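## Task

With the rack already placed behind the bike's rear wheel, get the bike parked in it. One wheel must sit in the rack's slot, pushed close to the slot's closed end, and the kickstand must be fully raised. When finished, the bike must be motionless and touched by nothing except the rack: no wall, furniture or loose item. The rack is loose on the floor. Any number of the robots may be used. Release the bike and back the robots away at the end. A robot that topples or is left leaning means failure, and anything held in place only by a robot at the end does not count.

## Robot and tools

Robots: r1 and r2 are identical Hello Robot Stretch 3 units. Each has a two-wheel differential base with a passive omni wheel at the rear, a mast carrying a lift, and a telescoping arm that reaches out to the robot's right side. The base cannot strafe, so to move the gripper forward or back you drive the base. The base measures 0.33 m long and 0.34 m wide and pivots about the point between its drive wheels, 0.05 m behind its front edge. With the arm retracted and the wrist folded, an in-place turn sweeps a 0.28 m radius; an unfolded level wrist reaches beyond that.

Frames: the base frame has its origin on the floor between the drive wheels, x forward, y left, z up. hand_pose is reported in it, at the point where the closed fingertips meet. Odometry is the base frame as it was at scene start. Each robot reports only in its own frames, so relative positions between robots must come from images, lidar_m, wrist_depth_mm and head_depth_mm.

execute_actions: arguments actions (a list holding exactly one action, or empty to just read state) and cameras (camera names, or "all"/null for all, [] for none). An action maps a robot name ("r1", "r2") to an object with optional base, joints and contact_limits. Each robot gets its own object; motions all begin together.
- base: exactly one key. translate_m is a straight-line offset in metres from where the base currently stands, -1 to 1, positive forward. rotate_rad is an in-place turn offset in radians, -3.2 to 3.2, positive counter-clockwise seen from above.
- joints: absolute targets by name. lift_m 0 to 1.1 (arm height on mast); arm_m 0 to 0.52 (extension); wrist_yaw_rad -1.345 to 4.42 (0 along the arm, positive toward the robot's front, 3.0 folded over the base); wrist_pitch_rad -1.57 to 0.451 (0 level, negative tips fingers down); wrist_roll_rad -2.911 to 2.911 (0 fingers side by side); gripper_m -0.089 to 0.179 (larger is wider; real fingertip gap is 0.007 to 0.025 m less, zero below 0.007); head_pan_rad -3.953 to 1.73 (0 forward, positive left, -1.57 along the arm); head_tilt_rad -1.53 to 0.419 (negative looks down).
- contact_limits: only arm_m, a motor effort percent from 1 to 100 at which arm motion halts with contact_stop. Smaller is gentler; too small halts immediately.
An unknown key or out-of-range number rejects the whole call. Anything left out may keep pushing toward its earlier target without the status showing it. If a result reports a stop, the rest of the tool calls in that reply are skipped.

wait: seconds, 0 to 10; nothing new is commanded and it returns state and images. zoom_image: camera plus region [x0, y0, x1, y1] in pixels from the top-left of that camera's latest full image, at most 504 by 504. finished_scene: scene, the integer number of the scene being ended; irreversible, and the goal must already be met and stable.

Result lines: base_status and joint_status tell how each commanded motion ended: done, off_target (resting away from target, maybe still pushing), contact_stop, time_out or torque_fault (old target dropped). on_its_own covers things not commanded in this call; its "held at" is the held target, not the actual position. lidar_m has 12 distances in metres from the base origin, 30-degree sectors starting straight ahead and going counter-clockwise (4th left, 7th rear, 10th right), seen in a plane 0.17 m up, range 0.15 to 12 m, "-" for nothing; own body may hide sectors 5, 6, 9, 10. It misses clear objects and thin legs but does see the other robot. wrist_depth_mm (45 to 1000) and head_depth_mm (280 to 4000, image sideways) are 7x7 median depths from the top left. base_odometry counts wheel turns, so slip looks like travel; turned_by_wheels and turned_by_imu give rotation since the last result; base_tilt in degrees, forward and right positive, with a fixed bias up to about 4. motor_effort is percent of maximum, positive toward higher joint values, peak in brackets; readings are biased and noisy. Wheel effort positive pushes forward.

Cameras: r1_head_camera, r1_nav_camera, r1_wrist_camera and the r2_ equivalents. Head and nav cameras move with head pan and tilt.

Speed: the base is fast only with lift_m under 0.30, arm_m under 0.03 and wrist_yaw_rad over 2.54; otherwise it is slow.

Gripper: to hold, command below the object's width; to let go, command at least 0.02 above where contact began. Nothing in the readings confirms a grasp.

What to avoid: the two robots pressing into each other (a base already touching another robot presses hard with any further drive), robots tipping or ending tilted, drops, slams and forceful pushes. Arm and lift halt and go slack on firm contact; a slack lift may sink under load. Base, wrist and head have no such stop and keep shoving; a wrist servo under prolonged strain turns off for 10 s. Fold or unfold the wrist only with lift_m 0.32 to 0.95, wrist_pitch_rad -0.4 and roll near 0; once folded, the lift can go down to 0.25. With yaw below -0.4 keep pitch at -0.5 or lower. Pushing with the gripper above roughly 0.45 m, pushing again after a contact_stop, or driving while holding something immovable can tip a robot. If snagged, reverse the last move in small steps, pull the gripper free, and lower the lift to about 0.2 if still leaning. When carrying one load together, the robots' travel can differ by up to 2.5 cm per metre. Loose objects may occasionally be nudged by outside forces.

Each tool is called after ">>>" by a JSON object that holds its "fn" and its "kwargs".

## Session

I'll start by looking at the current state of the scene.

>>> {"fn": "execute_actions", "kwargs": {"actions": []}}

Scene clock: 0.00 s.
r1.base_odometry: x=+0.000 y=+0.000 heading=+0.000 (m, m, rad; r1's odometry frame)
r1.turned_by_wheels: +0.000 (rad since the last result)
r1.turned_by_imu: +0.000 (rad since the last result)
r1.base_tilt: forward=-0.3 right=+1.4 (deg)
r1.lidar_m: 1.04 0.97 0.98 1.24 2.16 2.18 2.77 3.79 3.83 2.37 6.58 1.57
r1.head_depth_mm: 1464 1466 1488 1495 1513 1547 1558 / 1321 1336 1345 1369 1389 1393 1403 / 1216 1231 1238 1240 1260 1264 1290 / 1112 1121 1137 1147 1155 1180 1182 / 1039 1048 1053 1065 1068 1088 1093 / 967 979 988 988 998 1006 1013 / 904 911 920 926 936 942 946
r1.base_status: not commanded
r1.joint_positions: lift_m=+0.444 arm_m=+0.002 wrist_yaw_rad=+3.101 wrist_pitch_rad=-0.434 wrist_roll_rad=-0.015 gripper_m=+0.037 head_pan_rad=+0.018 head_tilt_rad=-0.018
r1.joint_status: not commanded
r1.motor_effort: left_wheel=+1 right_wheel=+0 lift_m=+26 arm_m=+0 wrist_yaw_rad=-1 wrist_pitch_rad=+7 wrist_roll_rad=+0 gripper_m=-1 head_pan_rad=+0 head_tilt_rad=+2 (%)
r1.hand_pose: x=-0.0122 y=+0.0756 z=+0.4534 quat_wxyz=(+0.165, +0.688, +0.139, +0.693) (m; r1's base frame)
r1.wrist_depth_mm: - - - - - 872 730 / - - - - - 917 752 / - - - - - 959 800 / - 952 923 911 923 882 816 / 798 795 776 764 782 735 721 / 668 674 678 649 612 633 625 / 585 580 586 580 557 551 539
r2.base_odometry: x=+0.000 y=+0.000 heading=+0.000 (m, m, rad; r2's odometry frame)
r2.turned_by_wheels: +0.000 (rad since the last result)
r2.turned_by_imu: +0.000 (rad since the last result)
r2.base_tilt: forward=-1.5 right=-2.4 (deg)
r2.lidar_m: 1.36 1.20 1.20 1.43 1.32 1.32 1.56 2.85 3.56 4.21 2.50 2.25
r2.head_depth_mm: 1833 2209 2222 2241 2241 2279 2170 / 1829 1919 1939 1966 1970 1996 1991 / 1690 1714 1710 1738 1749 1767 1786 / 1532 1540 1555 1563 1577 1589 1591 / 1398 1399 1411 1424 1435 1439 1452 / 1281 1287 1301 1307 1313 1322 1325 / 1187 1192 1195 1204 1214 1213 1221
r2.base_status: not commanded
r2.joint_positions: lift_m=+0.353 arm_m=+0.000 wrist_yaw_rad=+2.930 wrist_pitch_rad=-0.378 wrist_roll_rad=+0.001 gripper_m=+0.037 head_pan_rad=-0.004 head_tilt_rad=+0.011
r2.joint_status: not commanded
r2.motor_effort: left_wheel=+0 right_wheel=+0 lift_m=+25 arm_m=+0 wrist_yaw_rad=+1 wrist_pitch_rad=+5 wrist_roll_rad=+1 gripper_m=-1 head_pan_rad=-1 head_tilt_rad=+1 (%)
r2.hand_pose: x=+0.0268 y=+0.0796 z=+0.3749 quat_wxyz=(+0.206, +0.705, +0.059, +0.676) (m; r2's base frame)
r2.wrist_depth_mm: - - - - - - 878 / - - - - - - 933 / - - - - - - 965 / 980 962 956 970 960 968 966 / 760 767 764 799 782 754 765 / 627 621 - 622 - 636 630 / 539 540 - 534 513 535 538
pictures: r1_head_camera (sideways: a quarter turn clockwise sets it upright), r1_nav_camera (sideways: a quarter turn counterclockwise sets it upright), r1_wrist_camera, r2_head_camera (sideways: a quarter turn clockwise sets it upright), r2_nav_camera (sideways: a quarter turn counterclockwise sets it upright), r2_wrist_camera
Images, in order (width x height): r1_head_camera 896x504, r1_nav_camera 672x504, r1_wrist_camera 644x364, r2_head_camera 896x504, r2_nav_camera 672x504, r2_wrist_camera 644x364.

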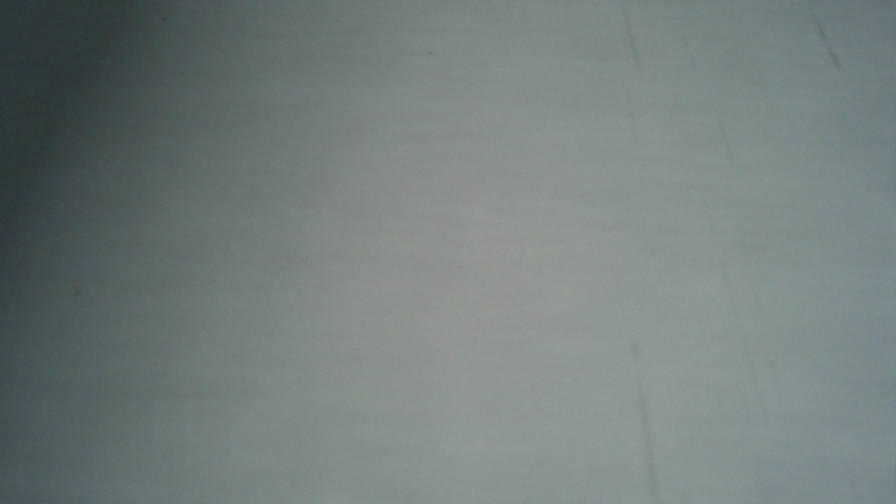

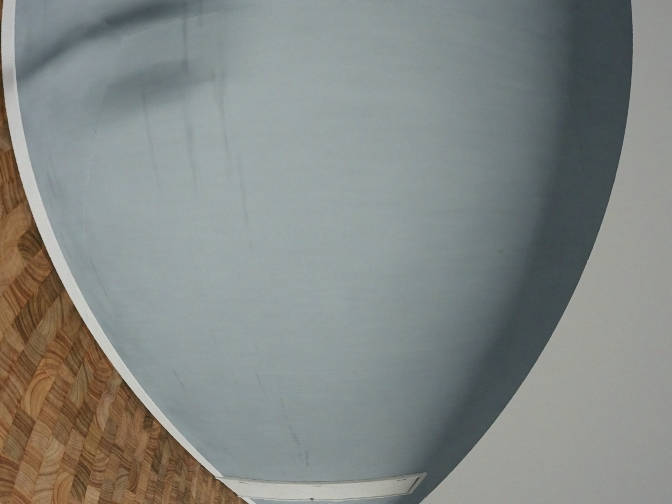

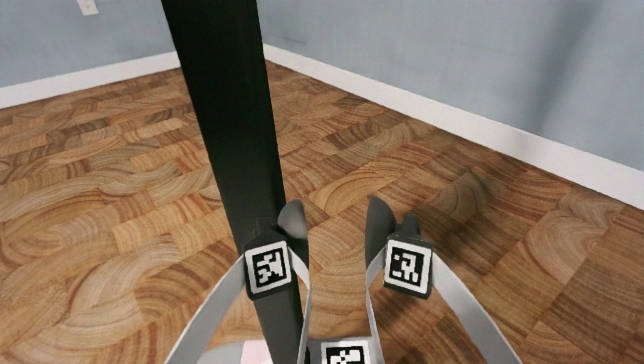

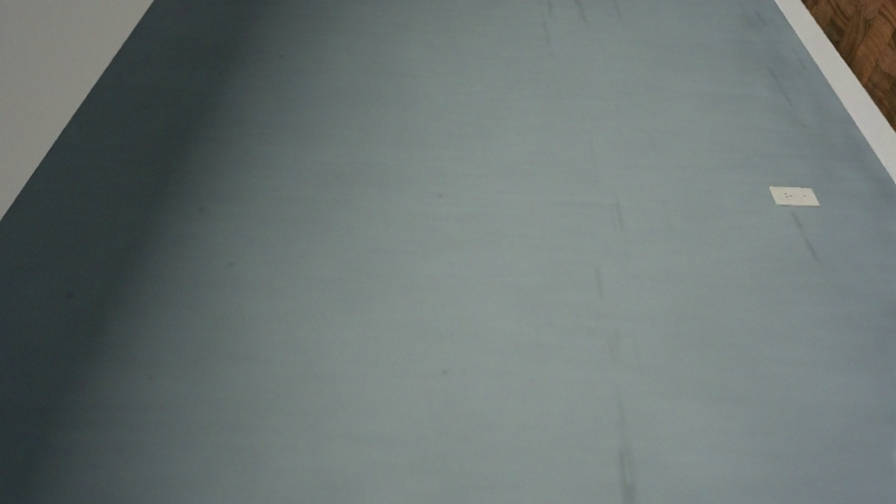

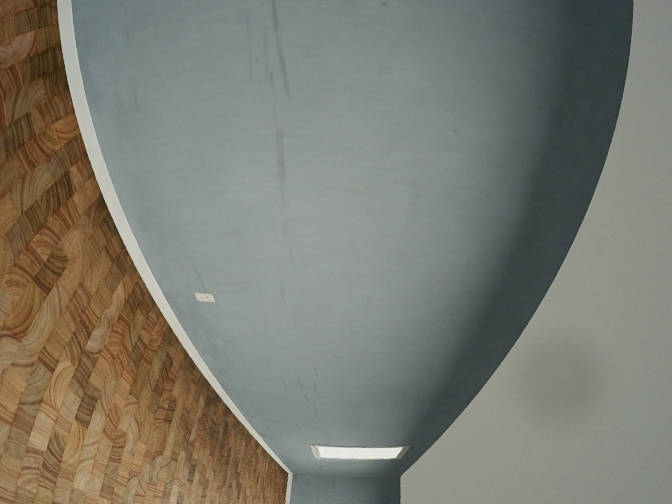

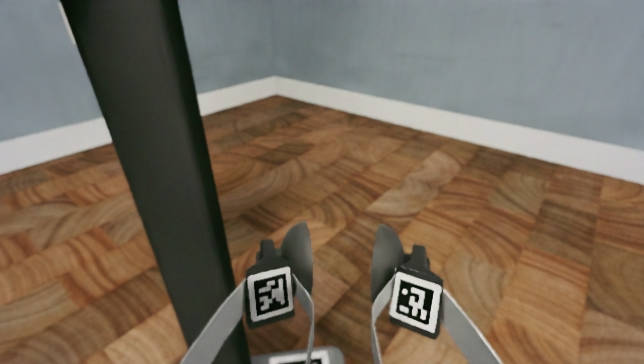

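>>> {"fn": "execute_actions", "kwargs": {"actions": [{"r1": {"joints": {"head_pan_rad": -1.9, "head_tilt_rad": -0.4}}, "r2": {"joints": {"head_pan_rad": -1.9, "head_tilt_rad": -0.4}}}], "cameras": ["r1_head_camera", "r1_nav_camera", "r2_head_camera", "r2_nav_camera"]}}

Scene clock: 6.87 s.
r1.base_odometry: x=+0.000 y=+0.000 heading=+0.000 (m, m, rad; r1's odometry frame)
r1.turned_by_wheels: +0.000 (rad since the last result)
r1.turned_by_imu: +0.000 (rad since the last result)
r1.base_tilt: forward=-0.4 right=+1.4 (deg)
r1.lidar_m: 1.04 0.97 0.98 1.24 2.15 2.18 2.76 3.78 3.85 2.37 6.60 1.57
r1.head_depth_mm: 3282 3503 3722 3344 2313 1769 1416 / 3440 3690 3884 3323 2329 1760 1426 / 3678 - - 3349 2284 1757 1424 / - - - 3297 2281 1746 1407 / - - - 3258 2280 1728 1421 / - - - 3251 2271 1736 1402 / - - - 3235 2222 1736 1400
r1.base_status: not commanded
r1.joint_positions: lift_m=+0.444 arm_m=+0.002 wrist_yaw_rad=+3.101 wrist_pitch_rad=-0.434 wrist_roll_rad=-0.015 gripper_m=+0.037 head_pan_rad=-1.893 head_tilt_rad=-0.395
r1.joint_status: all done
r1.motor_effort: left_wheel=+0(0) right_wheel=+0(0) lift_m=+26(26) arm_m=+0(0) wrist_yaw_rad=-1(0) wrist_pitch_rad=+7(7) wrist_roll_rad=+0(0) gripper_m=+1(0) head_pan_rad=-4(44) head_tilt_rad=-4(36) (%)
r1.hand_pose: x=-0.0122 y=+0.0756 z=+0.4534 quat_wxyz=(+0.165, +0.688, +0.139, +0.693) (m; r1's base frame)
r1.wrist_depth_mm: - - - - - 868 718 / - - - - - 910 748 / - - - - - 975 815 / - 951 926 927 910 893 811 / 819 788 787 757 772 734 737 / 681 669 677 650 612 637 624 / 594 580 592 585 559 554 544
r2.base_odometry: x=+0.000 y=+0.000 heading=+0.000 (m, m, rad; r2's odometry frame)
r2.turned_by_wheels: +0.000 (rad since the last result)
r2.turned_by_imu: -0.001 (rad since the last result)
r2.base_tilt: forward=-1.4 right=-2.3 (deg)
r2.lidar_m: 1.35 1.20 1.20 1.42 1.32 1.32 1.56 2.84 3.55 4.20 2.50 2.26
r2.head_depth_mm: 2953 3124 3296 3275 2265 1735 1396 / 3072 3263 3470 3263 2251 1715 1385 / 3277 3452 3683 3253 2230 1708 1384 / 3407 3660 - 3189 2216 1700 1378 / 3583 - - 3170 2210 1694 1378 / 3841 - - 3112 2203 1685 1365 / - - - 3100 2186 1682 1361
r2.base_status: not commanded
r2.joint_positions: lift_m=+0.353 arm_m=+0.000 wrist_yaw_rad=+2.930 wrist_pitch_rad=-0.378 wrist_roll_rad=+0.001 gripper_m=+0.037 head_pan_rad=-1.893 head_tilt_rad=-0.395
r2.joint_status: all done
r2.motor_effort: left_wheel=+0(0) right_wheel=+1(0) lift_m=+25(25) arm_m=+0(0) wrist_yaw_rad=+0(1) wrist_pitch_rad=+5(5) wrist_roll_rad=+1(1) gripper_m=+0(0) head_pan_rad=-3(26) head_tilt_rad=-1(20) (%)
r2.hand_pose: x=+0.0268 y=+0.0796 z=+0.3749 quat_wxyz=(+0.206, +0.705, +0.059, +0.676) (m; r2's base frame)
r2.wrist_depth_mm: - - - - - - 883 / - - - - - - 938 / - - - - - - 931 / 998 988 996 973 993 951 927 / 777 762 756 792 802 752 754 / 635 628 - 638 - 638 616 / 535 528 - 529 520 525 533
pictures: r1_head_camera (sideways: a quarter turn clockwise sets it upright), r1_nav_camera (sideways: a quarter turn counterclockwise sets it upright), r2_head_camera (sideways: a quarter turn clockwise sets it upright), r2_nav_camera (sideways: a quarter turn counterclockwise sets it upright)
Images, in order (width x height): r1_head_camera 896x504, r1_nav_camera 672x504, r2_head_camera 896x504, r2_nav_camera 672x504.

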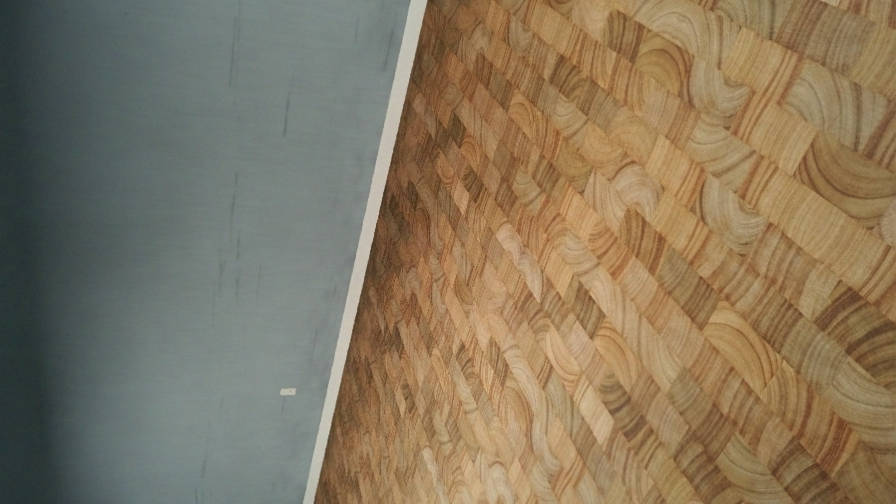

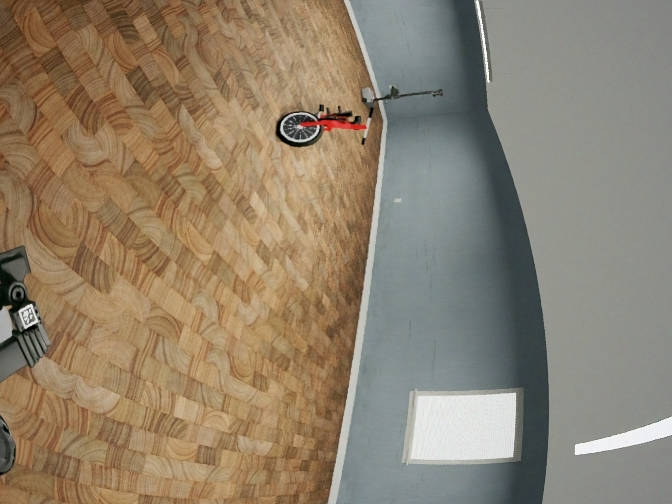

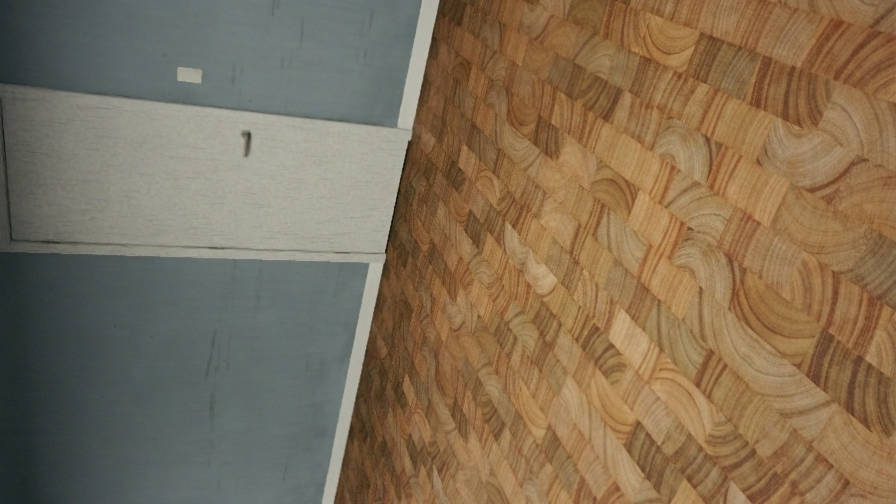

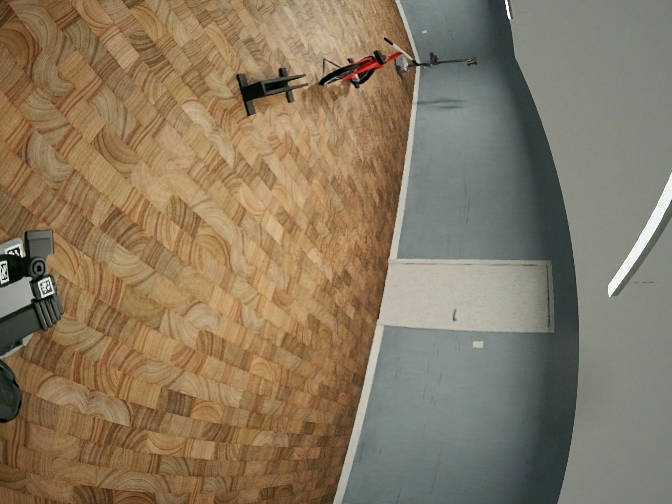

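>>> {"fn": "execute_actions", "kwargs": {"actions": [{"r1": {"joints": {"head_pan_rad": -1.5, "head_tilt_rad": -0.3}}, "r2": {"joints": {"head_pan_rad": -1.3, "head_tilt_rad": -0.4}}}], "cameras": ["r1_head_camera", "r2_head_camera"]}}

Scene clock: 15.60 s.
r1.base_odometry: x=+0.000 y=+0.000 heading=+0.000 (m, m, rad; r1's odometry frame)
r1.turned_by_wheels: +0.000 (rad since the last result)
r1.turned_by_imu: +0.000 (rad since the last result)
r1.base_tilt: forward=-0.4 right=+1.5 (deg)
r1.lidar_m: 1.05 0.97 0.98 1.24 2.16 2.19 2.77 3.80 3.85 2.37 6.57 1.57
r1.head_depth_mm: - - - - 2713 1948 1542 / - - - - 2667 1959 1531 / - - - - 2673 1946 1517 / - - - - 2611 1935 1523 / - - - 3557 2511 1916 1507 / - - - - 2587 1906 1491 / - - - - 2534 1916 1491
r1.base_status: not commanded
r1.joint_positions: lift_m=+0.444 arm_m=+0.002 wrist_yaw_rad=+3.101 wrist_pitch_rad=-0.434 wrist_roll_rad=-0.015 gripper_m=+0.037 head_pan_rad=-1.507 head_tilt_rad=-0.310
r1.joint_status: all done
r1.motor_effort: left_wheel=+0(0) right_wheel=+0(0) lift_m=+26(26) arm_m=+0(0) wrist_yaw_rad=-1(1) wrist_pitch_rad=+6(7) wrist_roll_rad=+0(0) gripper_m=+1(1) head_pan_rad=+4(31) head_tilt_rad=+6(20) (%)
r1.hand_pose: x=-0.0122 y=+0.0756 z=+0.4534 quat_wxyz=(+0.165, +0.688, +0.139, +0.693) (m; r1's base frame)
r1.wrist_depth_mm: - - - - - 877 720 / - - - - - 924 764 / - - - - - 989 813 / - 983 939 899 928 889 823 / 803 806 773 769 781 743 726 / 665 661 676 647 616 634 625 / 583 576 587 578 555 555 541
r2.base_odometry: x=+0.000 y=+0.000 heading=+0.000 (m, m, rad; r2's odometry frame)
r2.turned_by_wheels: +0.000 (rad since the last result)
r2.turned_by_imu: -0.001 (rad since the last result)
r2.base_tilt: forward=-1.4 right=-2.3 (deg)
r2.lidar_m: 1.35 1.20 1.20 1.43 1.32 1.32 1.57 2.85 3.55 4.21 2.50 2.26
r2.head_depth_mm: - - - 3280 2265 1734 1387 / - - - 3258 2246 1721 1390 / - - - 3207 2257 1710 1380 / - - - 3041 2214 1702 1373 / - - - 2996 2196 1689 1374 / - - - 3132 2193 1691 1358 / - - - 3117 2172 1688 1363
r2.base_status: not commanded
r2.joint_positions: lift_m=+0.353 arm_m=+0.000 wrist_yaw_rad=+2.930 wrist_pitch_rad=-0.378 wrist_roll_rad=+0.001 gripper_m=+0.037 head_pan_rad=-1.307 head_tilt_rad=-0.395
r2.joint_status: all done
r2.motor_effort: left_wheel=+0(0) right_wheel=+0(0) lift_m=+25(25) arm_m=+0(0) wrist_yaw_rad=+0(0) wrist_pitch_rad=+5(5) wrist_roll_rad=+1(1) gripper_m=+0(0) head_pan_rad=+2(23) head_tilt_rad=-2(3) (%)
r2.hand_pose: x=+0.0268 y=+0.0796 z=+0.3749 quat_wxyz=(+0.206, +0.705, +0.059, +0.676) (m; r2's base frame)
r2.wrist_depth_mm: 994 - - - - - 883 / - - - - - - 944 / - - - - - - 976 / 947 998 973 975 997 952 944 / 773 764 774 788 811 761 757 / 626 617 - 616 - 629 615 / 539 528 - 532 525 532 528
pictures: r1_head_camera (sideways: a quarter turn clockwise sets it upright), r2_head_camera (sideways: a quarter turn clockwise sets it upright)
Images, in order (width x height): r1_head_camera 896x504, r2_head_camera 896x504.

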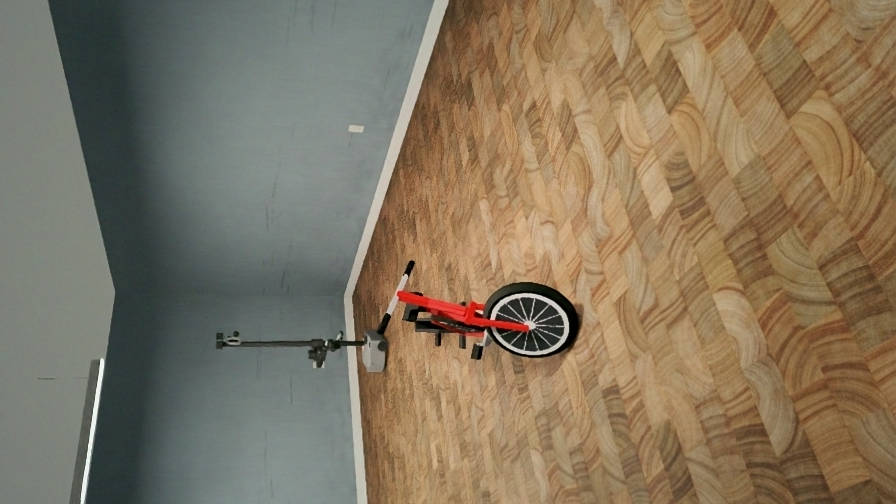

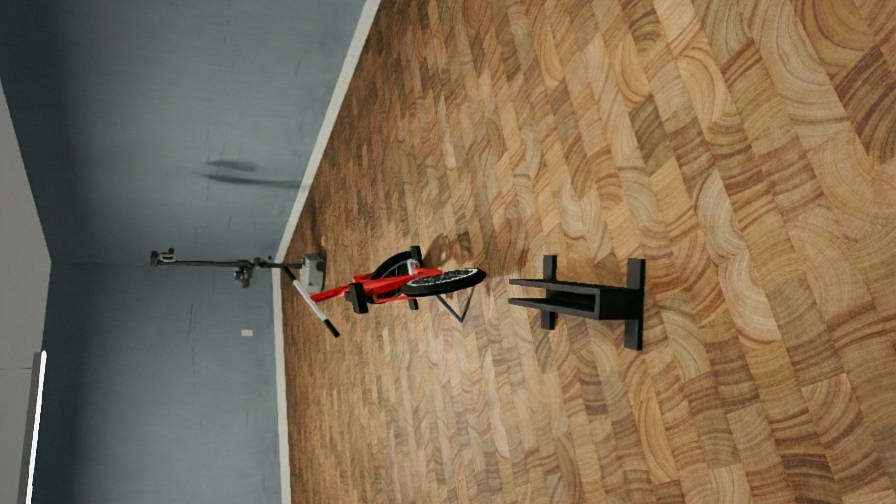

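>>> {"fn": "zoom_image", "kwargs": {"camera": "r2_head_camera", "region": [260, 150, 680, 420]}}

>>> {"fn": "zoom_image", "kwargs": {"camera": "r1_head_camera", "region": [340, 200, 640, 420]}}

Region (260, 150, 680, 420) of r2_head_camera's 896x504 image, scaled by 1.200, with more detail than that image has; it fills the top 324 rows of this view, and the rest is white.

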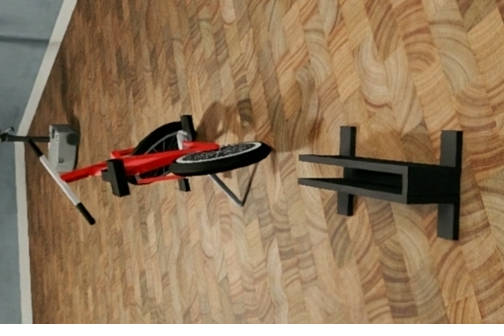

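Region (340, 200, 640, 420) of r1_head_camera's 896x504 image, scaled by 1.680, with more detail than that image has; it fills the top 370 rows of this view, and the rest is white.

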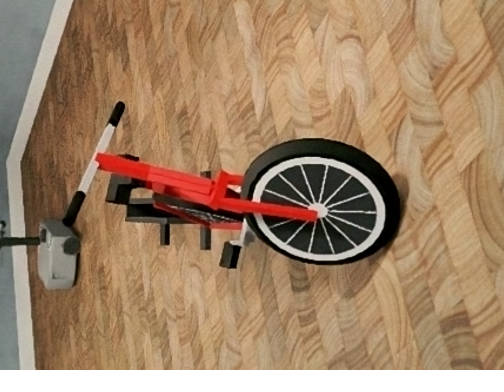

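>>> {"fn": "execute_actions", "kwargs": {"actions": [{"r1": {"base": {"rotate_rad": -1.18}, "joints": {"lift_m": 0.28, "head_pan_rad": -0.3, "head_tilt_rad": -0.5}}, "r2": {"base": {"rotate_rad": -1.14}, "joints": {"lift_m": 0.28, "head_pan_rad": -0.15, "head_tilt_rad": -0.6}}}], "cameras": []}}

>>> {"fn": "execute_actions", "kwargs": {"actions": [{"r1": {"base": {"translate_m": 1.0}}, "r2": {"base": {"translate_m": 0.9}}}], "cameras": ["r1_head_camera", "r2_head_camera"]}}

Scene clock: 109.77 s.
r1.base_odometry: x=+0.000 y=+0.000 heading=-1.180 (m, m, rad; r1's odometry frame)
r1.turned_by_wheels: -1.180 (rad since the last result)
r1.turned_by_imu: -1.161 (rad since the last result)
r1.base_tilt: forward=-0.4 right=+1.3 (deg)
r1.lidar_m: 2.43 1.86 1.11 0.97 0.97 1.14 2.04 2.16 2.54 3.80 3.81 2.36
r1.head_depth_mm: - - - 2719 2029 1598 1326 / - - - 2715 2017 1587 1318 / - - - 2670 2013 1577 1305 / - - 3844 2565 1976 1578 1312 / - - 3759 2605 1968 1581 1303 / - - - 2648 1971 1559 1297 / - - - 2624 1950 1565 1298
r1.base_status: done
r1.joint_positions: lift_m=+0.281 arm_m=+0.002 wrist_yaw_rad=+3.101 wrist_pitch_rad=-0.434 wrist_roll_rad=-0.015 gripper_m=+0.037 head_pan_rad=-0.307 head_tilt_rad=-0.494
r1.joint_status: all done
r1.motor_effort: left_wheel=+2(10) right_wheel=-2(4) lift_m=+12(25) arm_m=+0(0) wrist_yaw_rad=-1(0) wrist_pitch_rad=+7(7) wrist_roll_rad=+0(0) gripper_m=+0(0) head_pan_rad=+4(42) head_tilt_rad=-4(26) (%)
r1.hand_pose: x=-0.0122 y=+0.0755 z=+0.2899 quat_wxyz=(+0.165, +0.688, +0.139, +0.693) (m; r1's base frame)
r1.wrist_depth_mm: 773 804 - 909 - - - / 831 855 - - - - - / 881 895 - 852 823 819 797 / 711 697 677 672 662 638 626 / 589 575 556 551 551 537 522 / 494 498 - - - 460 446 / 434 - - - 401 393 392
r2.base_odometry: x=+0.000 y=+0.000 heading=-1.140 (m, m, rad; r2's odometry frame)
r2.turned_by_wheels: -1.140 (rad since the last result)
r2.turned_by_imu: -1.143 (rad since the last result)
r2.base_tilt: forward=-1.4 right=-2.3 (deg)
r2.lidar_m: 2.50 2.63 1.43 1.20 1.20 1.35 1.32 1.32 1.49 2.45 3.53 3.96
r2.head_depth_mm: - - 3119 2265 1760 1447 1225 / - - 3109 2252 1764 1451 1228 / - - 3095 2248 1760 1434 1224 / - - 2818 2224 1753 1435 1215 / - - 3040 2117 1740 1427 1214 / - - 3022 2190 1732 1422 1208 / - - 3018 2200 1725 1415 1206
r2.base_status: done
r2.joint_positions: lift_m=+0.280 arm_m=+0.000 wrist_yaw_rad=+2.930 wrist_pitch_rad=-0.379 wrist_roll_rad=+0.001 gripper_m=+0.037 head_pan_rad=-0.157 head_tilt_rad=-0.593
r2.joint_status: all done
r2.motor_effort: left_wheel=+2(6) right_wheel=-2(7) lift_m=+16(23) arm_m=+0(0) wrist_yaw_rad=+0(0) wrist_pitch_rad=+5(5) wrist_roll_rad=+1(1) gripper_m=-1(0) head_pan_rad=+1(24) head_tilt_rad=-3(16) (%)
r2.hand_pose: x=+0.0268 y=+0.0795 z=+0.3020 quat_wxyz=(+0.206, +0.705, +0.059, +0.676) (m; r2's base frame)
r2.wrist_depth_mm: 905 - - - - - - / 977 - - - - - - / 992 - - - - - - / 826 834 813 831 820 794 816 / 648 654 652 673 669 668 631 / 544 528 - 530 - 529 527 / 455 - - - 437 457 454
pictures: none
No camera images: the call's "cameras" was empty. Leave "cameras" out to get every camera's image.

Scene clock: 114.80 s.
r1.base_odometry: x=+0.381 y=-0.925 heading=-1.180 (m, m, rad; r1's odometry frame)
r1.turned_by_wheels: +0.000 (rad since the last result)
r1.turned_by_imu: +0.006 (rad since the last result)
r1.base_tilt: forward=-0.5 right=+1.4 (deg)
r1.lidar_m: 5.65 2.28 1.36 1.20 1.20 1.42 2.57 3.14 3.68 3.57 3.58 1.44
r1.head_depth_mm: - - - 2725 2025 1609 1320 / - - - 2692 2004 1589 1316 / - - - 2459 1771 1584 1321 / - - - 2411 1863 1573 1309 / - - - 2672 1945 1569 1307 / - - - 2610 1960 1566 1306 / - - - 2603 1941 1556 1302
r1.base_status: done
r1.joint_positions: lift_m=+0.281 arm_m=+0.002 wrist_yaw_rad=+3.101 wrist_pitch_rad=-0.434 wrist_roll_rad=-0.015 gripper_m=+0.037 head_pan_rad=-0.307 head_tilt_rad=-0.495
r1.joint_status: not commanded
r1.motor_effort: left_wheel=+2(12) right_wheel=-1(4) lift_m=+12(12) arm_m=+0(0) wrist_yaw_rad=+0(0) wrist_pitch_rad=+6(7) wrist_roll_rad=+0(0) gripper_m=+0(2) head_pan_rad=+4(3) head_tilt_rad=-3(3) (%)
r1.hand_pose: x=-0.0122 y=+0.0755 z=+0.2899 quat_wxyz=(+0.165, +0.688, +0.139, +0.693) (m; r1's base frame)
r1.wrist_depth_mm: 924 - - - - - - / - - - - - - - / 933 910 - 842 847 813 782 / 717 700 672 682 660 640 620 / 585 580 563 555 548 531 509 / 492 505 - - - 457 444 / 432 - - - 400 393 392
r2.base_odometry: x=+0.376 y=-0.818 heading=-1.140 (m, m, rad; r2's odometry frame)
r2.turned_by_wheels: +0.000 (rad since the last result)
r2.turned_by_imu: -0.002 (rad since the last result)
r2.base_tilt: forward=-1.4 right=-2.4 (deg)
r2.lidar_m: 1.61 3.23 1.76 1.48 1.47 1.66 2.18 2.17 2.44 3.27 3.25 3.69
r2.head_depth_mm: - - 3166 2267 1764 1446 1229 / - - 3122 2237 1756 1439 1222 / - - 3123 2262 1751 1449 1224 / - - 2402 2070 1742 1397 1217 / - - 3007 2220 1736 1434 1213 / - - 3014 2201 1736 1429 1208 / - - 2987 2185 1719 1405 1208
r2.base_status: done
r2.joint_positions: lift_m=+0.280 arm_m=+0.000 wrist_yaw_rad=+2.930 wrist_pitch_rad=-0.379 wrist_roll_rad=+0.001 gripper_m=+0.037 head_pan_rad=-0.157 head_tilt_rad=-0.593
r2.joint_status: not commanded
r2.motor_effort: left_wheel=+2(7) right_wheel=-3(5) lift_m=+17(17) arm_m=+0(0) wrist_yaw_rad=+0(1) wrist_pitch_rad=+5(5) wrist_roll_rad=+1(1) gripper_m=-1(0) head_pan_rad=+3(2) head_tilt_rad=-3(3) (%)
r2.hand_pose: x=+0.0268 y=+0.0795 z=+0.3019 quat_wxyz=(+0.206, +0.705, +0.059, +0.676) (m; r2's base frame)
r2.wrist_depth_mm: - - - - - - - / - - - - - - - / - - - - - - - / 833 825 822 841 829 801 817 / 655 640 644 652 670 646 635 / 528 535 - 532 - 528 533 / 451 - - - 438 450 453
pictures: r1_head_camera (sideways: a quarter turn clockwise sets it upright), r2_head_camera (sideways: a quarter turn clockwise sets it upright)
Images, in order (width x height): r1_head_camera 896x504, r2_head_camera 896x504.

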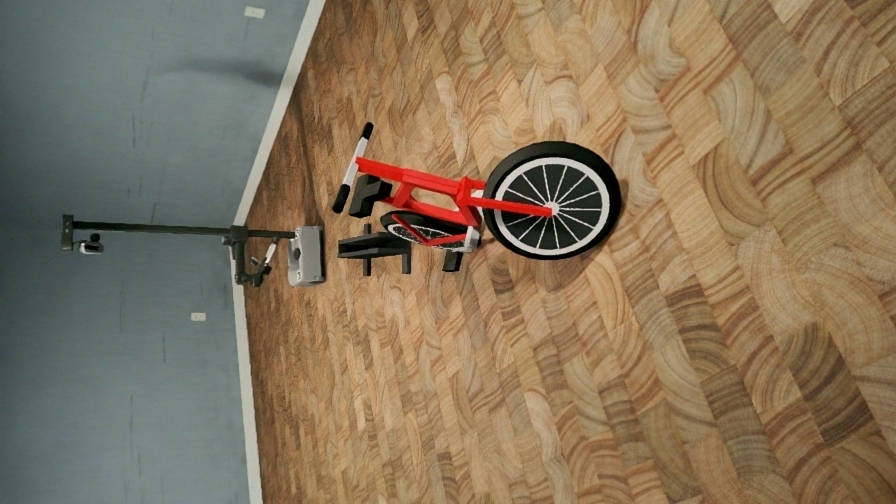

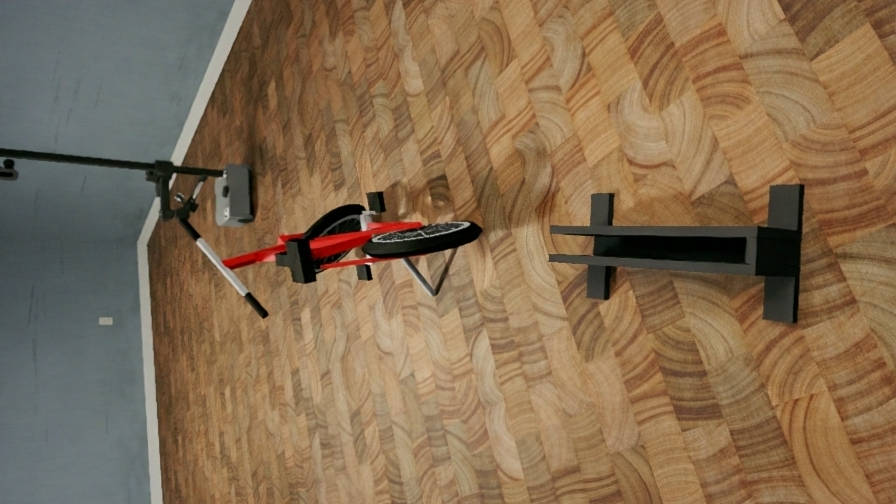

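>>> {"fn": "zoom_image", "kwargs": {"camera": "r2_head_camera", "region": [340, 150, 820, 350]}}

Region (340, 150, 820, 350) of r2_head_camera's 896x504 image, scaled by 1.050, with more detail than that image has; it fills the top 210 rows of this view, and the rest is white.

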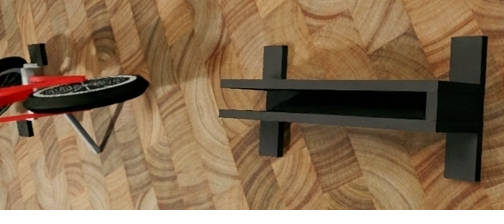

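>>> {"fn": "execute_actions", "kwargs": {"actions": [{"r1": {"base": {"translate_m": 1.0}, "joints": {"head_pan_rad": -0.9, "head_tilt_rad": -0.8}}}], "cameras": ["r1_head_camera", "r1_nav_camera"]}}

Scene clock: 170.23 s.
r1.base_odometry: x=+0.762 y=-1.849 heading=-1.180 (m, m, rad; r1's odometry frame)
r1.turned_by_wheels: +0.000 (rad since the last result)
r1.turned_by_imu: +0.006 (rad since the last result)
r1.base_tilt: forward=-0.4 right=+1.4 (deg)
r1.lidar_m: 4.67 2.67 1.61 1.42 1.42 1.68 3.08 4.10 3.80 3.35 0.73 0.76
r1.head_depth_mm: 2793 2903 2239 1796 1519 1316 1151 / 2919 2869 2235 1802 1514 1308 1147 / 3116 2841 2217 1806 1233 1284 1150 / 3226 2800 2115 1262 1244 1296 1139 / 3345 2810 1392 1683 1428 1290 1143 / 3456 2794 1645 1581 1505 1289 1136 / 3653 2796 2082 1750 1477 1287 1132
r1.base_status: done
r1.joint_positions: lift_m=+0.281 arm_m=+0.002 wrist_yaw_rad=+3.101 wrist_pitch_rad=-0.434 wrist_roll_rad=-0.015 gripper_m=+0.037 head_pan_rad=-0.893 head_tilt_rad=-0.790
r1.joint_status: all done
r1.motor_effort: left_wheel=+1(11) right_wheel=-1(4) lift_m=+12(12) arm_m=+0(0) wrist_yaw_rad=+0(0) wrist_pitch_rad=+7(7) wrist_roll_rad=+0(0) gripper_m=+1(1) head_pan_rad=-3(37) head_tilt_rad=-6(32) (%)
r1.hand_pose: x=-0.0122 y=+0.0755 z=+0.2899 quat_wxyz=(+0.165, +0.688, +0.139, +0.693) (m; r1's base frame)
r1.wrist_depth_mm: - - - - - - - / - - - - - - - / 917 895 - 862 822 810 772 / 709 701 685 672 661 638 621 / 582 567 567 552 555 528 524 / 486 499 - - - 456 443 / 433 - - - 401 398 389
r2.base_odometry: x=+0.376 y=-0.818 heading=-1.140 (m, m, rad; r2's odometry frame)
r2.turned_by_wheels: +0.000 (rad since the last result)
r2.turned_by_imu: -0.002 (rad since the last result)
r2.base_tilt: forward=-1.5 right=-2.3 (deg)
r2.lidar_m: 1.61 3.22 1.76 1.48 1.47 1.66 2.18 2.17 2.45 3.27 3.25 3.06
r2.head_depth_mm: - - 3115 2284 1774 1450 1228 / - - 3040 2233 1758 1441 1227 / - - 3057 2264 1747 1444 1217 / - - 2409 2059 1738 1398 1214 / - - 3048 2228 1727 1434 1215 / - - 3000 2196 1735 1429 1213 / - - 2993 2196 1736 1420 1209
r2.base_status: not commanded
r2.joint_positions: lift_m=+0.280 arm_m=+0.000 wrist_yaw_rad=+2.930 wrist_pitch_rad=-0.379 wrist_roll_rad=+0.001 gripper_m=+0.037 head_pan_rad=-0.157 head_tilt_rad=-0.593
r2.joint_status: not commanded
r2.motor_effort: left_wheel=+2(2) right_wheel=-2(3) lift_m=+17(17) arm_m=+0(0) wrist_yaw_rad=+0(0) wrist_pitch_rad=+5(5) wrist_roll_rad=+1(1) gripper_m=+0(0) head_pan_rad=+2(2) head_tilt_rad=-2(2) (%)
r2.hand_pose: x=+0.0268 y=+0.0795 z=+0.3019 quat_wxyz=(+0.206, +0.705, +0.059, +0.676) (m; r2's base frame)
r2.wrist_depth_mm: - - - - - - - / - - - - - - - / - - - - - - - / 807 816 823 796 811 799 796 / 651 660 649 668 677 645 638 / 536 531 - 538 - 530 538 / 457 - - - 439 452 454
pictures: r1_head_camera (sideways: a quarter turn clockwise sets it upright), r1_nav_camera (sideways: a quarter turn counterclockwise sets it upright)
Images, in order (width x height): r1_head_camera 896x504, r1_nav_camera 672x504.

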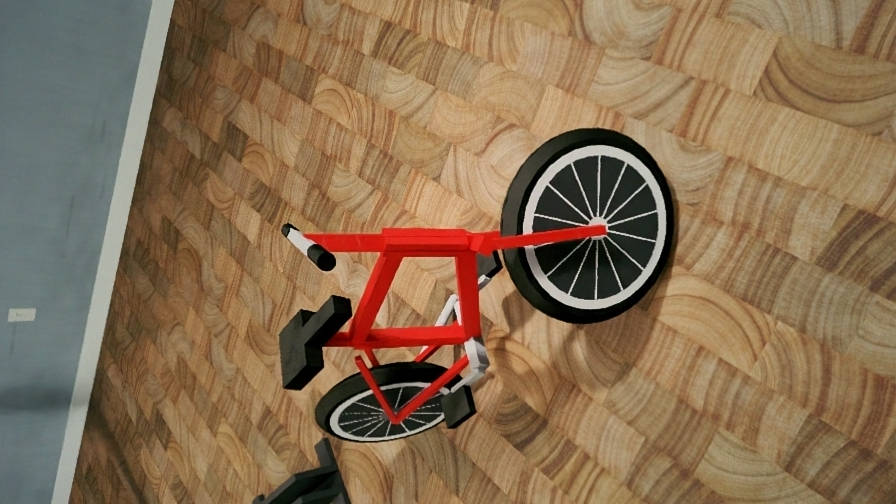

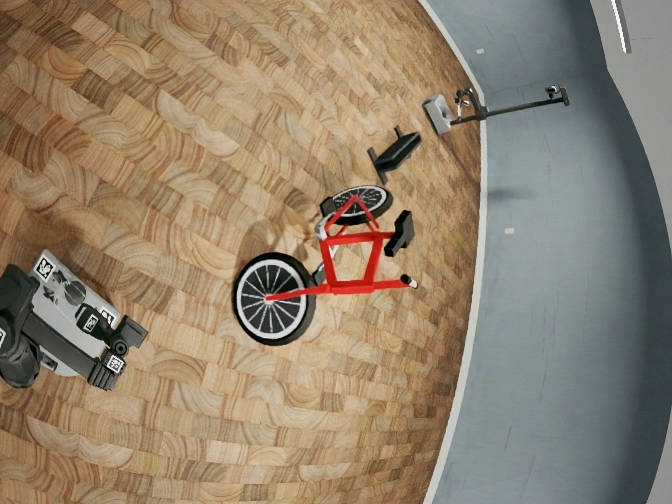

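>>> {"fn": "execute_actions", "kwargs": {"actions": [{"r1": {"base": {"translate_m": 0.5}}}], "cameras": []}}

>>> {"fn": "execute_actions", "kwargs": {"actions": [{"r1": {"base": {"rotate_rad": -0.2}}}], "cameras": []}}

>>> {"fn": "execute_actions", "kwargs": {"actions": [{"r1": {"base": {"translate_m": 0.45}, "joints": {"head_pan_rad": -1.57, "head_tilt_rad": -0.9}}}], "cameras": ["r1_head_camera", "r1_nav_camera"]}}

Scene clock: 224.63 s.
r1.base_odometry: x=+0.953 y=-2.311 heading=-1.180 (m, m, rad; r1's odometry frame)
r1.turned_by_wheels: +0.000 (rad since the last result)
r1.turned_by_imu: +0.003 (rad since the last result)
r1.base_tilt: forward=-0.4 right=+1.5 (deg)
r1.lidar_m: 4.18 2.86 1.70 1.53 1.53 1.82 3.33 4.58 0.69 0.53 0.79 2.64
r1.head_depth_mm: 2749 2858 2240 1793 1474 1044 1092 / 2877 2878 2216 1126 1417 1306 1131 / 2986 2895 2177 1658 1356 1306 1142 / 3171 2852 2179 1411 1441 1300 1149 / 3324 2813 2181 1777 1505 1290 1133 / 3393 2807 1995 1781 1495 1294 1143 / 3563 2790 2058 1753 1492 1279 1138
r1.base_status: done
r1.joint_positions: lift_m=+0.281 arm_m=+0.002 wrist_yaw_rad=+3.101 wrist_pitch_rad=-0.434 wrist_roll_rad=-0.015 gripper_m=+0.037 head_pan_rad=-0.893 head_tilt_rad=-0.791
r1.joint_status: not commanded
r1.motor_effort: left_wheel=+0(11) right_wheel=+0(5) lift_m=+12(12) arm_m=+0(0) wrist_yaw_rad=+0(1) wrist_pitch_rad=+7(7) wrist_roll_rad=+0(0) gripper_m=+0(2) head_pan_rad=-3(4) head_tilt_rad=-6(6) (%)
r1.hand_pose: x=-0.0122 y=+0.0755 z=+0.2899 quat_wxyz=(+0.165, +0.688, +0.139, +0.693) (m; r1's base frame)
r1.wrist_depth_mm: - - - - - - - / - - - - - - - / 939 898 - 849 835 793 786 / 717 697 668 676 649 646 626 / 580 576 565 548 560 532 517 / 494 502 - - - 449 449 / 429 - - - 398 394 397
r2.base_odometry: x=+0.376 y=-0.818 heading=-1.140 (m, m, rad; r2's odometry frame)
r2.turned_by_wheels: +0.000 (rad since the last result)
r2.turned_by_imu: -0.001 (rad since the last result)
r2.base_tilt: forward=-1.4 right=-2.3 (deg)
r2.lidar_m: 1.61 3.22 1.76 1.48 1.47 1.66 2.18 2.17 2.44 3.29 3.25 2.64
r2.head_depth_mm: - - 2977 2262 1766 1447 1225 / - - 2754 2244 1760 1454 1221 / - - 3111 2249 1754 1431 1221 / - - 2390 2072 1731 1397 1219 / - - 3030 2207 1742 1422 1215 / - - 2999 2218 1726 1422 1211 / - - 3019 2184 1725 1420 1200
r2.base_status: not commanded
r2.joint_positions: lift_m=+0.280 arm_m=+0.000 wrist_yaw_rad=+2.930 wrist_pitch_rad=-0.379 wrist_roll_rad=+0.001 gripper_m=+0.037 head_pan_rad=-0.157 head_tilt_rad=-0.593
r2.joint_status: not commanded
r2.motor_effort: left_wheel=+2(2) right_wheel=-2(3) lift_m=+17(17) arm_m=+0(0) wrist_yaw_rad=+0(0) wrist_pitch_rad=+5(5) wrist_roll_rad=+1(1) gripper_m=+0(1) head_pan_rad=+1(1) head_tilt_rad=-2(2) (%)
r2.hand_pose: x=+0.0268 y=+0.0795 z=+0.3019 quat_wxyz=(+0.206, +0.705, +0.059, +0.676) (m; r2's base frame)
r2.wrist_depth_mm: - - - - - - - / - - - - - - - / - - - - - - - / 824 826 831 814 825 827 814 / 629 661 648 669 674 636 648 / 547 530 - 532 - 535 526 / 458 - - - 431 444 447
pictures: none
No camera images: the call's "cameras" was empty. Leave "cameras" out to get every camera's image.

Scene clock: 225.70 s.
r1.base_odometry: x=+0.953 y=-2.311 heading=-1.380 (m, m, rad; r1's odometry frame)
r1.turned_by_wheels: -0.200 (rad since the last result)
r1.turned_by_imu: -0.196 (rad since the last result)
r1.base_tilt: forward=-0.4 right=+1.4 (deg)
r1.lidar_m: 4.25 4.18 1.95 1.56 1.54 1.64 2.46 4.57 4.17 0.54 0.53 0.89
r1.head_depth_mm: 2699 2872 2241 1710 1476 1091 1150 / 2722 2903 2243 1750 1421 1083 1142 / 2855 2874 2217 1663 1454 1300 1150 / 2920 2853 2175 1201 1392 1303 1144 / 3023 2782 2175 1356 1419 1293 1137 / 3072 2768 2148 1688 1496 1289 1142 / 3154 2779 2138 1758 1493 1285 1127
r1.base_status: done
r1.joint_positions: lift_m=+0.281 arm_m=+0.002 wrist_yaw_rad=+3.101 wrist_pitch_rad=-0.434 wrist_roll_rad=-0.015 gripper_m=+0.037 head_pan_rad=-0.893 head_tilt_rad=-0.791
r1.joint_status: not commanded
r1.motor_effort: left_wheel=+3(12) right_wheel=-1(7) lift_m=+12(12) arm_m=+0(0) wrist_yaw_rad=+0(1) wrist_pitch_rad=+7(6) wrist_roll_rad=+0(0) gripper_m=+1(1) head_pan_rad=-3(3) head_tilt_rad=-6(7) (%)
r1.hand_pose: x=-0.0122 y=+0.0755 z=+0.2899 quat_wxyz=(+0.165, +0.688, +0.139, +0.693) (m; r1's base frame)
r1.wrist_depth_mm: - - - - - - - / - - - - - - - / 929 917 - 850 817 818 797 / 709 701 676 678 650 642 630 / 582 569 566 538 552 529 525 / 493 492 - - - 453 450 / 433 - - - 401 398 388
r2.base_odometry: x=+0.376 y=-0.818 heading=-1.140 (m, m, rad; r2's odometry frame)
r2.turned_by_wheels: +0.000 (rad since the last result)
r2.turned_by_imu: +0.000 (rad since the last result)
r2.base_tilt: forward=-1.4 right=-2.2 (deg)
r2.lidar_m: 1.61 3.23 1.75 1.48 1.47 1.66 2.18 2.17 2.45 3.28 3.26 2.63
r2.head_depth_mm: - - 2969 2273 1780 1451 1228 / - - 2759 2253 1771 1449 1227 / - - 3089 2236 1756 1436 1219 / - - 2393 2072 1739 1402 1222 / - - 3044 2217 1748 1423 1208 / - - 3029 2206 1730 1427 1206 / - - 2965 2175 1730 1427 1202
r2.base_status: not commanded
r2.joint_positions: lift_m=+0.280 arm_m=+0.000 wrist_yaw_rad=+2.930 wrist_pitch_rad=-0.379 wrist_roll_rad=+0.001 gripper_m=+0.037 head_pan_rad=-0.157 head_tilt_rad=-0.593
r2.joint_status: not commanded
r2.motor_effort: left_wheel=+2(2) right_wheel=-3(2) lift_m=+17(17) arm_m=+0(1) wrist_yaw_rad=+0(0) wrist_pitch_rad=+5(5) wrist_roll_rad=+1(1) gripper_m=+0(1) head_pan_rad=+2(1) head_tilt_rad=-3(2) (%)
r2.hand_pose: x=+0.0268 y=+0.0795 z=+0.3019 quat_wxyz=(+0.206, +0.705, +0.059, +0.676) (m; r2's base frame)
r2.wrist_depth_mm: - - - - - - - / - - - - - - - / - - - - - - - / 834 823 805 800 818 802 797 / 650 651 645 667 666 635 643 / 531 528 - 537 - 532 534 / 460 - - - 436 456 453
pictures: none
No camera images: the call's "cameras" was empty. Leave "cameras" out to get every camera's image.

Scene clock: 228.93 s.
r1.base_odometry: x=+1.038 y=-2.753 heading=-1.380 (m, m, rad; r1's odometry frame)
r1.turned_by_wheels: +0.000 (rad since the last result)
r1.turned_by_imu: +0.003 (rad since the last result)
r1.base_tilt: forward=-0.4 right=+1.4 (deg)
r1.lidar_m: 3.81 3.76 2.20 1.72 1.72 1.84 2.75 4.97 0.57 0.65 0.65 2.22
r1.head_depth_mm: 3103 2383 1934 1652 1186 1239 1123 / 3026 2395 1947 1096 1159 1235 1119 / 2953 2354 1880 1567 1363 1251 1152 / 2891 2355 1927 1521 1344 1244 1152 / 2760 2331 1917 1067 1188 1249 1129 / 2677 2339 1906 1600 1199 1247 1111 / 2616 2316 1885 1622 1245 1239 1104
r1.base_status: done
r1.joint_positions: lift_m=+0.281 arm_m=+0.002 wrist_yaw_rad=+3.101 wrist_pitch_rad=-0.434 wrist_roll_rad=-0.015 gripper_m=+0.037 head_pan_rad=-1.563 head_tilt_rad=-0.889
r1.joint_status: all done
r1.motor_effort: left_wheel=+2(12) right_wheel=-2(5) lift_m=+12(12) arm_m=+0(0) wrist_yaw_rad=-1(2) wrist_pitch_rad=+7(6) wrist_roll_rad=+0(1) gripper_m=+1(0) head_pan_rad=-3(43) head_tilt_rad=-8(21) (%)
r1.hand_pose: x=-0.0122 y=+0.0755 z=+0.2899 quat_wxyz=(+0.165, +0.688, +0.139, +0.693) (m; r1's base frame)
r1.wrist_depth_mm: - - - - - - - / - - - - - - - / 966 927 - 843 829 806 784 / 711 702 675 671 658 639 630 / 580 572 564 545 555 531 526 / 492 498 - - - 457 450 / 435 - - - 400 396 392
r2.base_odometry: x=+0.376 y=-0.818 heading=-1.140 (m, m, rad; r2's odometry frame)
r2.turned_by_wheels: +0.000 (rad since the last result)
r2.turned_by_imu: -0.001 (rad since the last result)
r2.base_tilt: forward=-1.5 right=-2.3 (deg)
r2.lidar_m: 1.61 3.22 1.75 1.48 1.47 1.66 2.18 2.17 2.45 3.28 3.26 2.21
r2.head_depth_mm: - - 2380 2262 1782 1455 1228 / - - 2930 2253 1765 1445 1224 / - - 3090 2242 1741 1447 1218 / - - 2410 2053 1752 1390 1216 / - - 3018 2216 1742 1433 1214 / - - 3053 2223 1734 1425 1201 / - - 2975 2191 1719 1408 1203
r2.base_status: not commanded
r2.joint_positions: lift_m=+0.280 arm_m=+0.000 wrist_yaw_rad=+2.930 wrist_pitch_rad=-0.379 wrist_roll_rad=+0.001 gripper_m=+0.037 head_pan_rad=-0.157 head_tilt_rad=-0.593
r2.joint_status: not commanded
r2.motor_effort: left_wheel=+2(2) right_wheel=-3(2) lift_m=+17(17) arm_m=+0(0) wrist_yaw_rad=+1(0) wrist_pitch_rad=+5(5) wrist_roll_rad=+1(1) gripper_m=+1(0) head_pan_rad=+2(1) head_tilt_rad=-2(2) (%)
r2.hand_pose: x=+0.0268 y=+0.0795 z=+0.3019 quat_wxyz=(+0.206, +0.705, +0.059, +0.676) (m; r2's base frame)
r2.wrist_depth_mm: - - - - - - - / - - - - - - - / - - - - - - - / 818 818 833 831 829 804 842 / 637 659 655 685 670 638 635 / 534 538 - 527 - 532 526 / 452 - - - 437 448 452
pictures: r1_head_camera (sideways: a quarter turn clockwise sets it upright), r1_nav_camera (sideways: a quarter turn counterclockwise sets it upright)
Images, in order (width x height): r1_head_camera 896x504, r1_nav_camera 672x504.

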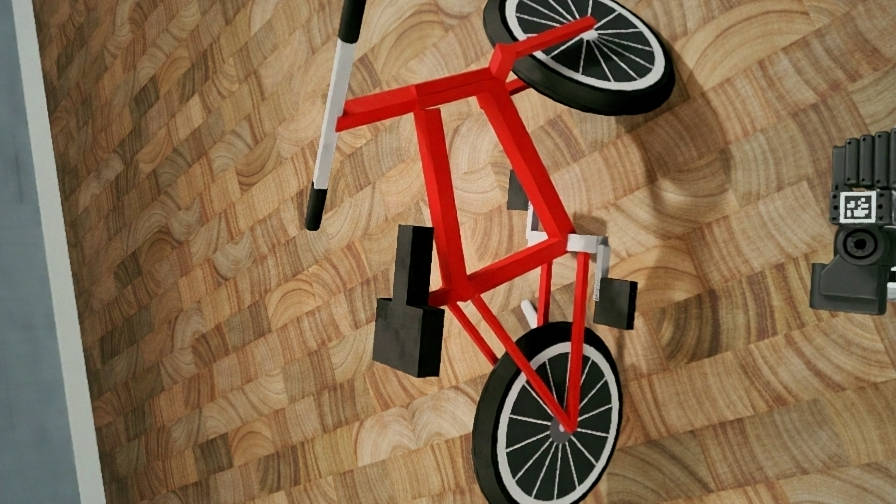

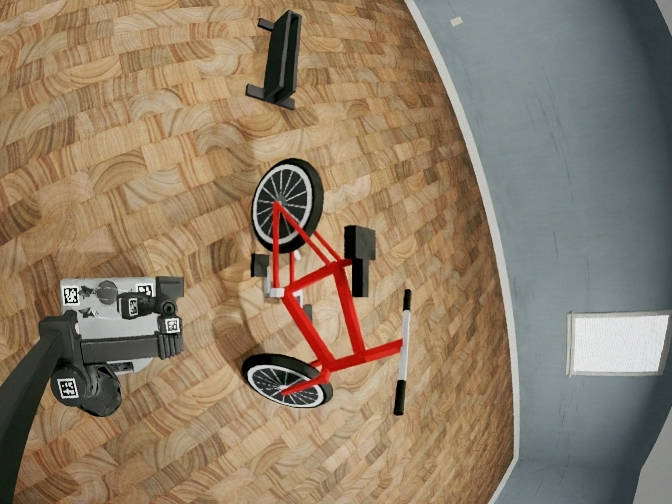

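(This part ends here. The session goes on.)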